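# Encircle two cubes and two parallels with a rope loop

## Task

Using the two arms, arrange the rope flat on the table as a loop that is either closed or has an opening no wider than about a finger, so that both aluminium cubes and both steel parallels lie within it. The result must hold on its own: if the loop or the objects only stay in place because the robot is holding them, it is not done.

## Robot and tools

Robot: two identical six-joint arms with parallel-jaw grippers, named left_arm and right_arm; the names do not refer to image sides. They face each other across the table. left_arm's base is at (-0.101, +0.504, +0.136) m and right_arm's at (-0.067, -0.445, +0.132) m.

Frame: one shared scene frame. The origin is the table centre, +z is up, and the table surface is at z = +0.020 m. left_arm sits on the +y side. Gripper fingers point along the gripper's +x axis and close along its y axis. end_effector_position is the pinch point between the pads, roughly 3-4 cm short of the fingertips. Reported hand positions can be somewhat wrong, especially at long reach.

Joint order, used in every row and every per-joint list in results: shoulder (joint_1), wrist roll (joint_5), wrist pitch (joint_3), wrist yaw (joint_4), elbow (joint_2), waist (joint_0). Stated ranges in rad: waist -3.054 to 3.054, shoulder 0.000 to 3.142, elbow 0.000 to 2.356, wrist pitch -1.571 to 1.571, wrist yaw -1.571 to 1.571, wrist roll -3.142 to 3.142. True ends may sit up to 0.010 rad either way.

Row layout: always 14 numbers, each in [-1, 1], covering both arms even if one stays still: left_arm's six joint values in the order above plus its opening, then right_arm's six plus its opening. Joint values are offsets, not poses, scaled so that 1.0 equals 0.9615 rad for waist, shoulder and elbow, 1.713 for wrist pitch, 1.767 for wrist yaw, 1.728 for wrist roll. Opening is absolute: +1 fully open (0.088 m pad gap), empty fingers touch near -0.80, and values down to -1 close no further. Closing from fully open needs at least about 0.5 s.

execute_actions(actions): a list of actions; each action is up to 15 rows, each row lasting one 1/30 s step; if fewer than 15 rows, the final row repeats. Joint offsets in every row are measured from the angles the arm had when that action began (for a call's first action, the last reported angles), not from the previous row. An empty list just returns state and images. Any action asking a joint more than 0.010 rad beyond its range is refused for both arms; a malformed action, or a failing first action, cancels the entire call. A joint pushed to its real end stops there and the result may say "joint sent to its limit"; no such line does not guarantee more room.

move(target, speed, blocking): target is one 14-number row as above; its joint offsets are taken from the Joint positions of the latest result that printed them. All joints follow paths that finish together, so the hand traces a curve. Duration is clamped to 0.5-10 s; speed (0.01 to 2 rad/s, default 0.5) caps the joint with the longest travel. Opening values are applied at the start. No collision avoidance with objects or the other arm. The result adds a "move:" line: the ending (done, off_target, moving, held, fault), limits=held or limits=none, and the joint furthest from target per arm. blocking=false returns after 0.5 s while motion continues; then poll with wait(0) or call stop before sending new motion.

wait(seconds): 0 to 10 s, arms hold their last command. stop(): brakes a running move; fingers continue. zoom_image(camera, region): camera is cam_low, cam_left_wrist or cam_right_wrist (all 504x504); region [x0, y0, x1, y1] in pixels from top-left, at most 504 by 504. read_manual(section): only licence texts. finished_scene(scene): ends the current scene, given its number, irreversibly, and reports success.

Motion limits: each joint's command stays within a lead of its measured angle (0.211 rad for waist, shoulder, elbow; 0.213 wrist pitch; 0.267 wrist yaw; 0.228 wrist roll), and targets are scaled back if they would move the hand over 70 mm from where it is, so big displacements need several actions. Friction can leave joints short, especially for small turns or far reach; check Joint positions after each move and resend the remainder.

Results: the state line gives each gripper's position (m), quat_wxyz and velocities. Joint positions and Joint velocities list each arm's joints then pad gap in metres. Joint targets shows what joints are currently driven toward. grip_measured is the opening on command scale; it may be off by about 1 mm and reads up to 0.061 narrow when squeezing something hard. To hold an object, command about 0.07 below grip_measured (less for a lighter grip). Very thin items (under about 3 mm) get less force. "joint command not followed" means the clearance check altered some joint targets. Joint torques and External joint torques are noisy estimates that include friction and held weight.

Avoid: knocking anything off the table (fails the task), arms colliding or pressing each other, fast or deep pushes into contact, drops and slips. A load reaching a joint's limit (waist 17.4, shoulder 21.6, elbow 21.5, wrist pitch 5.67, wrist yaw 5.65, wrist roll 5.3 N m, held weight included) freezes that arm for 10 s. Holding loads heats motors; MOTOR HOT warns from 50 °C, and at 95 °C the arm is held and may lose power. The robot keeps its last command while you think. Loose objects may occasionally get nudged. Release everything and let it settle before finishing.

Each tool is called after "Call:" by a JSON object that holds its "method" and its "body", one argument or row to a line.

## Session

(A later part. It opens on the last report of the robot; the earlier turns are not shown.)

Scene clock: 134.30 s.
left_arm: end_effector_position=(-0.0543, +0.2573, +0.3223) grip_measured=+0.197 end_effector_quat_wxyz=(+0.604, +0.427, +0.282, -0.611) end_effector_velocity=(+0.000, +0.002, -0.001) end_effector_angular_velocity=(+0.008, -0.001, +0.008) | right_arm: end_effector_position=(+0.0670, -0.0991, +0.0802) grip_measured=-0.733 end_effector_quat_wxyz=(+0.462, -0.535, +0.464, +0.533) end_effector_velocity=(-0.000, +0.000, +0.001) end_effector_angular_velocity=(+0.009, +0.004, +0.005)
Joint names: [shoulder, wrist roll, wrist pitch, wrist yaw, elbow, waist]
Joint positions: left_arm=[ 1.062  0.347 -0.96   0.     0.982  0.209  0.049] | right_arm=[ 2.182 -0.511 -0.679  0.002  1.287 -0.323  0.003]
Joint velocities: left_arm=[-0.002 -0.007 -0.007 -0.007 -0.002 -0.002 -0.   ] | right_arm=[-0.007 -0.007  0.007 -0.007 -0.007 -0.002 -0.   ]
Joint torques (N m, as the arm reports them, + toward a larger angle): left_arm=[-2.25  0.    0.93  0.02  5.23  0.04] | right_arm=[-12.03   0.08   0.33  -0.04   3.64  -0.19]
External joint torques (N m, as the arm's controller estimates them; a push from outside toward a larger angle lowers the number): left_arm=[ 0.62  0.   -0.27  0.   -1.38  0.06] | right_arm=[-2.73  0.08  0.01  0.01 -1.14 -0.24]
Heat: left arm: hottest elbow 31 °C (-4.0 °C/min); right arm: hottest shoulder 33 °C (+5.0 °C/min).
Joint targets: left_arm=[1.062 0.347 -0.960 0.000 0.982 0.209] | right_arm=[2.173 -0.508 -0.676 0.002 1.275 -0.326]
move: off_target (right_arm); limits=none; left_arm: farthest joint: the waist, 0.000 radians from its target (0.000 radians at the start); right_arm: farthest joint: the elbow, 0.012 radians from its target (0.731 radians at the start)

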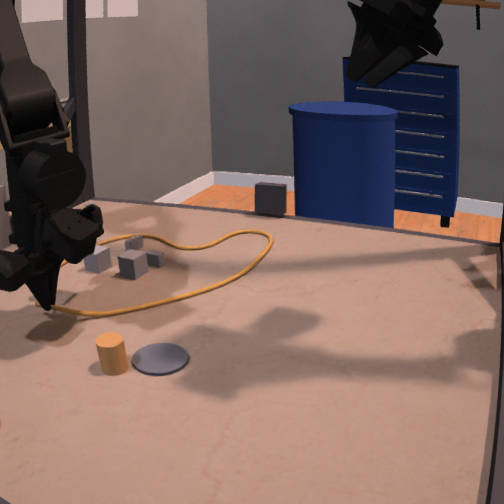

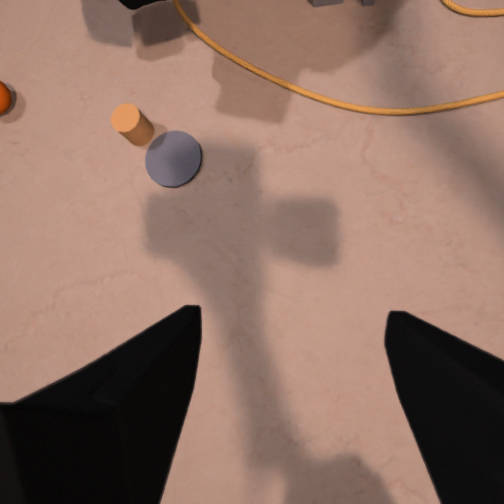

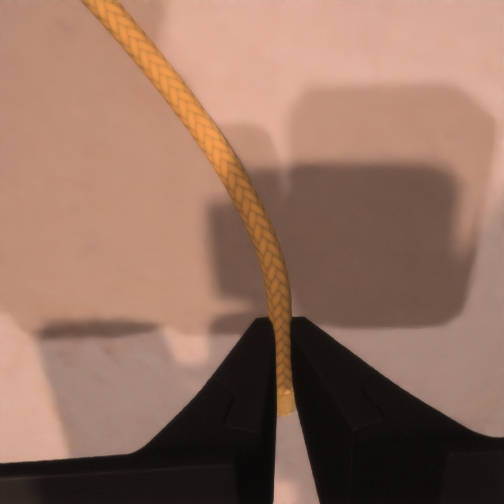

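Call:
{"method": "move", "body": {
  "target": [0,0,0,0,0,0,0.2,-0.333,0.53,0.124,0,-0.55,0.19,-1],
  "speed": 0.6
}}

Scene clock: 139.40 s.
left_arm: end_effector_position=(-0.0543, +0.2573, +0.3223) grip_measured=+0.197 end_effector_quat_wxyz=(+0.604, +0.427, +0.282, -0.611) end_effector_velocity=(-0.001, +0.001, -0.002) end_effector_angular_velocity=(+0.012, -0.000, +0.003) | right_arm: end_effector_position=(-0.0174, -0.1875, +0.0786) grip_measured=-0.733 end_effector_quat_wxyz=(+0.625, -0.333, +0.623, +0.332) end_effector_velocity=(-0.001, -0.002, +0.000) end_effector_angular_velocity=(-0.006, +0.009, +0.005)
Joint names: [shoulder, wrist roll, wrist pitch, wrist yaw, elbow, waist]
Joint positions: left_arm=[ 1.062  0.347 -0.96   0.     0.982  0.209  0.049] | right_arm=[ 1.869  0.402 -0.469  0.002  0.768 -0.144  0.003]
Joint velocities: left_arm=[ 0.002 -0.007 -0.007 -0.007 -0.002 -0.007 -0.   ] | right_arm=[-0.002 -0.007 -0.007 -0.007 -0.002 -0.002 -0.   ]
Joint torques (N m, as the arm reports them, + toward a larger angle): left_arm=[-2.24  0.    0.93  0.01  5.23  0.02] | right_arm=[-8.3   0.04  0.36  0.02  2.83  0.31]
External joint torques (N m, as the arm's controller estimates them; a push from outside toward a larger angle lowers the number): left_arm=[ 0.58  0.01 -0.28  0.   -1.38  0.04] | right_arm=[-1.99  0.04  0.02  0.   -1.18  0.3 ]
Heat: left arm: hottest elbow 31 °C (-4.0 °C/min); right arm: hottest shoulder 33 °C (+5.0 °C/min).
Joint targets: left_arm=[1.062 0.347 -0.960 0.000 0.982 0.209] | right_arm=[1.862 0.405 -0.467 0.002 0.758 -0.141]
move: done; limits=none; left_arm: farthest joint: the waist, 0.000 radians from its target (0.000 radians at the start); right_arm: farthest joint: the elbow, 0.010 radians from its target (0.528 radians at the start)

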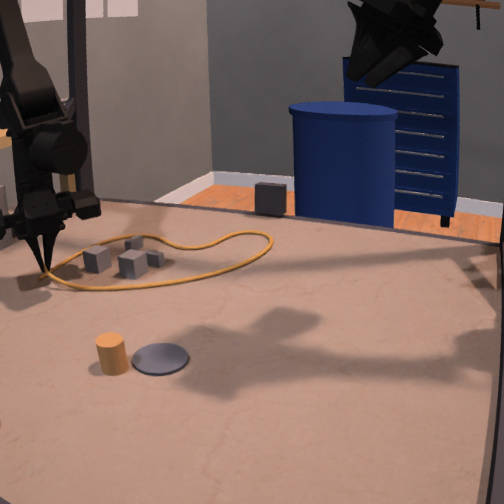

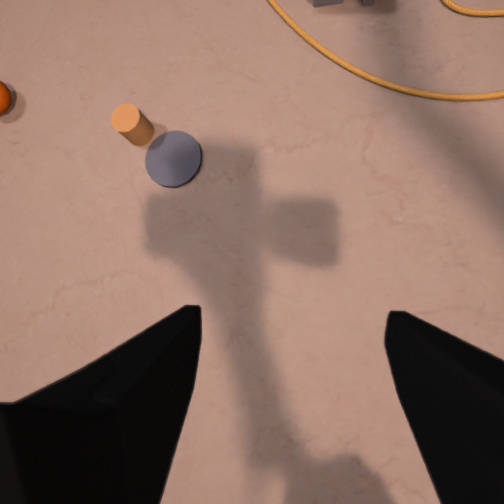

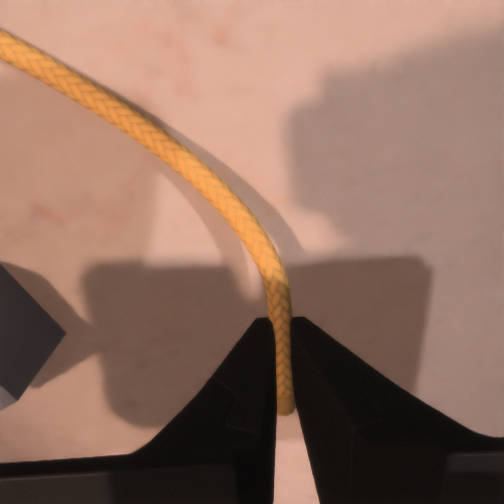

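Call:
{"method": "execute_actions", "body": {
  "actions": [
    [[0,0,0,0,0,0,0.2,0.035,-0.15,0.025,0,-0.025,0.035,-1]],
    [[0,0,0,0,0,0,0.2,0,0,0,0,0,0,-0.3]],
    [[0,0,0,0,0,0,0.2,-0.08,0,-0.06,0,0.03,0,-0.3]],
    [[0,0,0,0,0,0,0.2,-0.1,0,-0.07,0,0.03,0,0.8]]
  ]
}}

Scene clock: 143.80 s.
left_arm: end_effector_position=(-0.0543, +0.2573, +0.3223) grip_measured=+0.197 end_effector_quat_wxyz=(+0.604, +0.427, +0.282, -0.611) end_effector_velocity=(-0.002, +0.001, +0.001) end_effector_angular_velocity=(+0.002, +0.003, -0.012) | right_arm: end_effector_position=(-0.0263, -0.1931, +0.1169) grip_measured=+0.784 end_effector_quat_wxyz=(+0.569, -0.420, +0.572, +0.415) end_effector_velocity=(-0.002, -0.008, +0.001) end_effector_angular_velocity=(-0.030, +0.012, +0.005)
Joint names: [shoulder, wrist roll, wrist pitch, wrist yaw, elbow, waist]
Joint positions: left_arm=[ 1.062  0.347 -0.96   0.     0.982  0.209  0.049] | right_arm=[ 1.733  0.148 -0.644  0.003  0.799 -0.113  0.077]
Joint velocities: left_arm=[-0.002  0.007 -0.007  0.007  0.002 -0.002 -0.   ] | right_arm=[-0.007 -0.007 -0.037 -0.007 -0.002 -0.002  0.007]
Joint torques (N m, as the arm reports them, + toward a larger angle): left_arm=[-2.26  0.    0.93  0.02  5.23  0.03] | right_arm=[-7.81 -0.01  0.02  0.    6.05  0.06]
External joint torques (N m, as the arm's controller estimates them; a push from outside toward a larger angle lowers the number): left_arm=[ 0.63  0.01 -0.28  0.01 -1.41  0.03] | right_arm=[-1.9  -0.01 -0.32  0.    1.44  0.06]
External joint torques at the end of the 1st action: left_arm=[ 0.65  0.01 -0.28  0.01 -1.42  0.02] | right_arm=[ 0.16 -0.08  0.01 -0.02 -1.17  0.3 ]
External joint torques at the end of the 2nd action: left_arm=[ 0.66  0.01 -0.3   0.   -1.46  0.03] | right_arm=[-1.1   0.   -0.14  0.    0.3   0.05]
External joint torques at the end of the 3rd action: left_arm=[ 0.66  0.01 -0.27  0.   -1.41  0.03] | right_arm=[-2.03 -0.01 -0.34  0.    1.32  0.04]
Heat: left arm: hottest elbow 31 °C (-3.0 °C/min); right arm: hottest shoulder 33 °C (+5.1 °C/min).
Joint targets: left_arm=[1.062 0.347 -0.960 0.000 0.982 0.209] | right_arm=[1.726 0.148 -0.648 0.003 0.805 -0.113]

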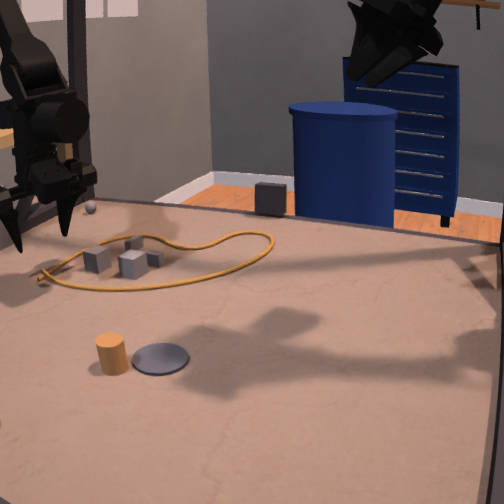

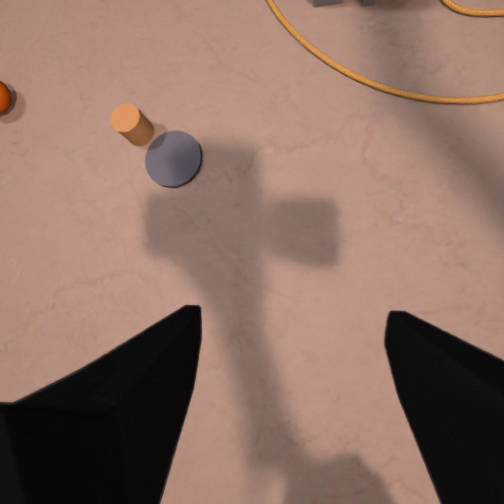

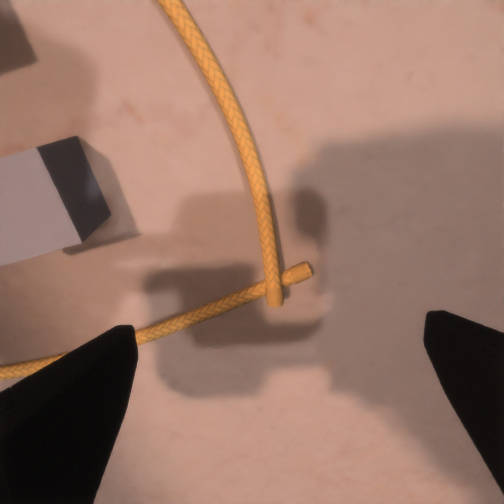

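Call:
{"method": "finished_scene", "body": {
  "scene": 1
}}

The scene is finished: the task was done.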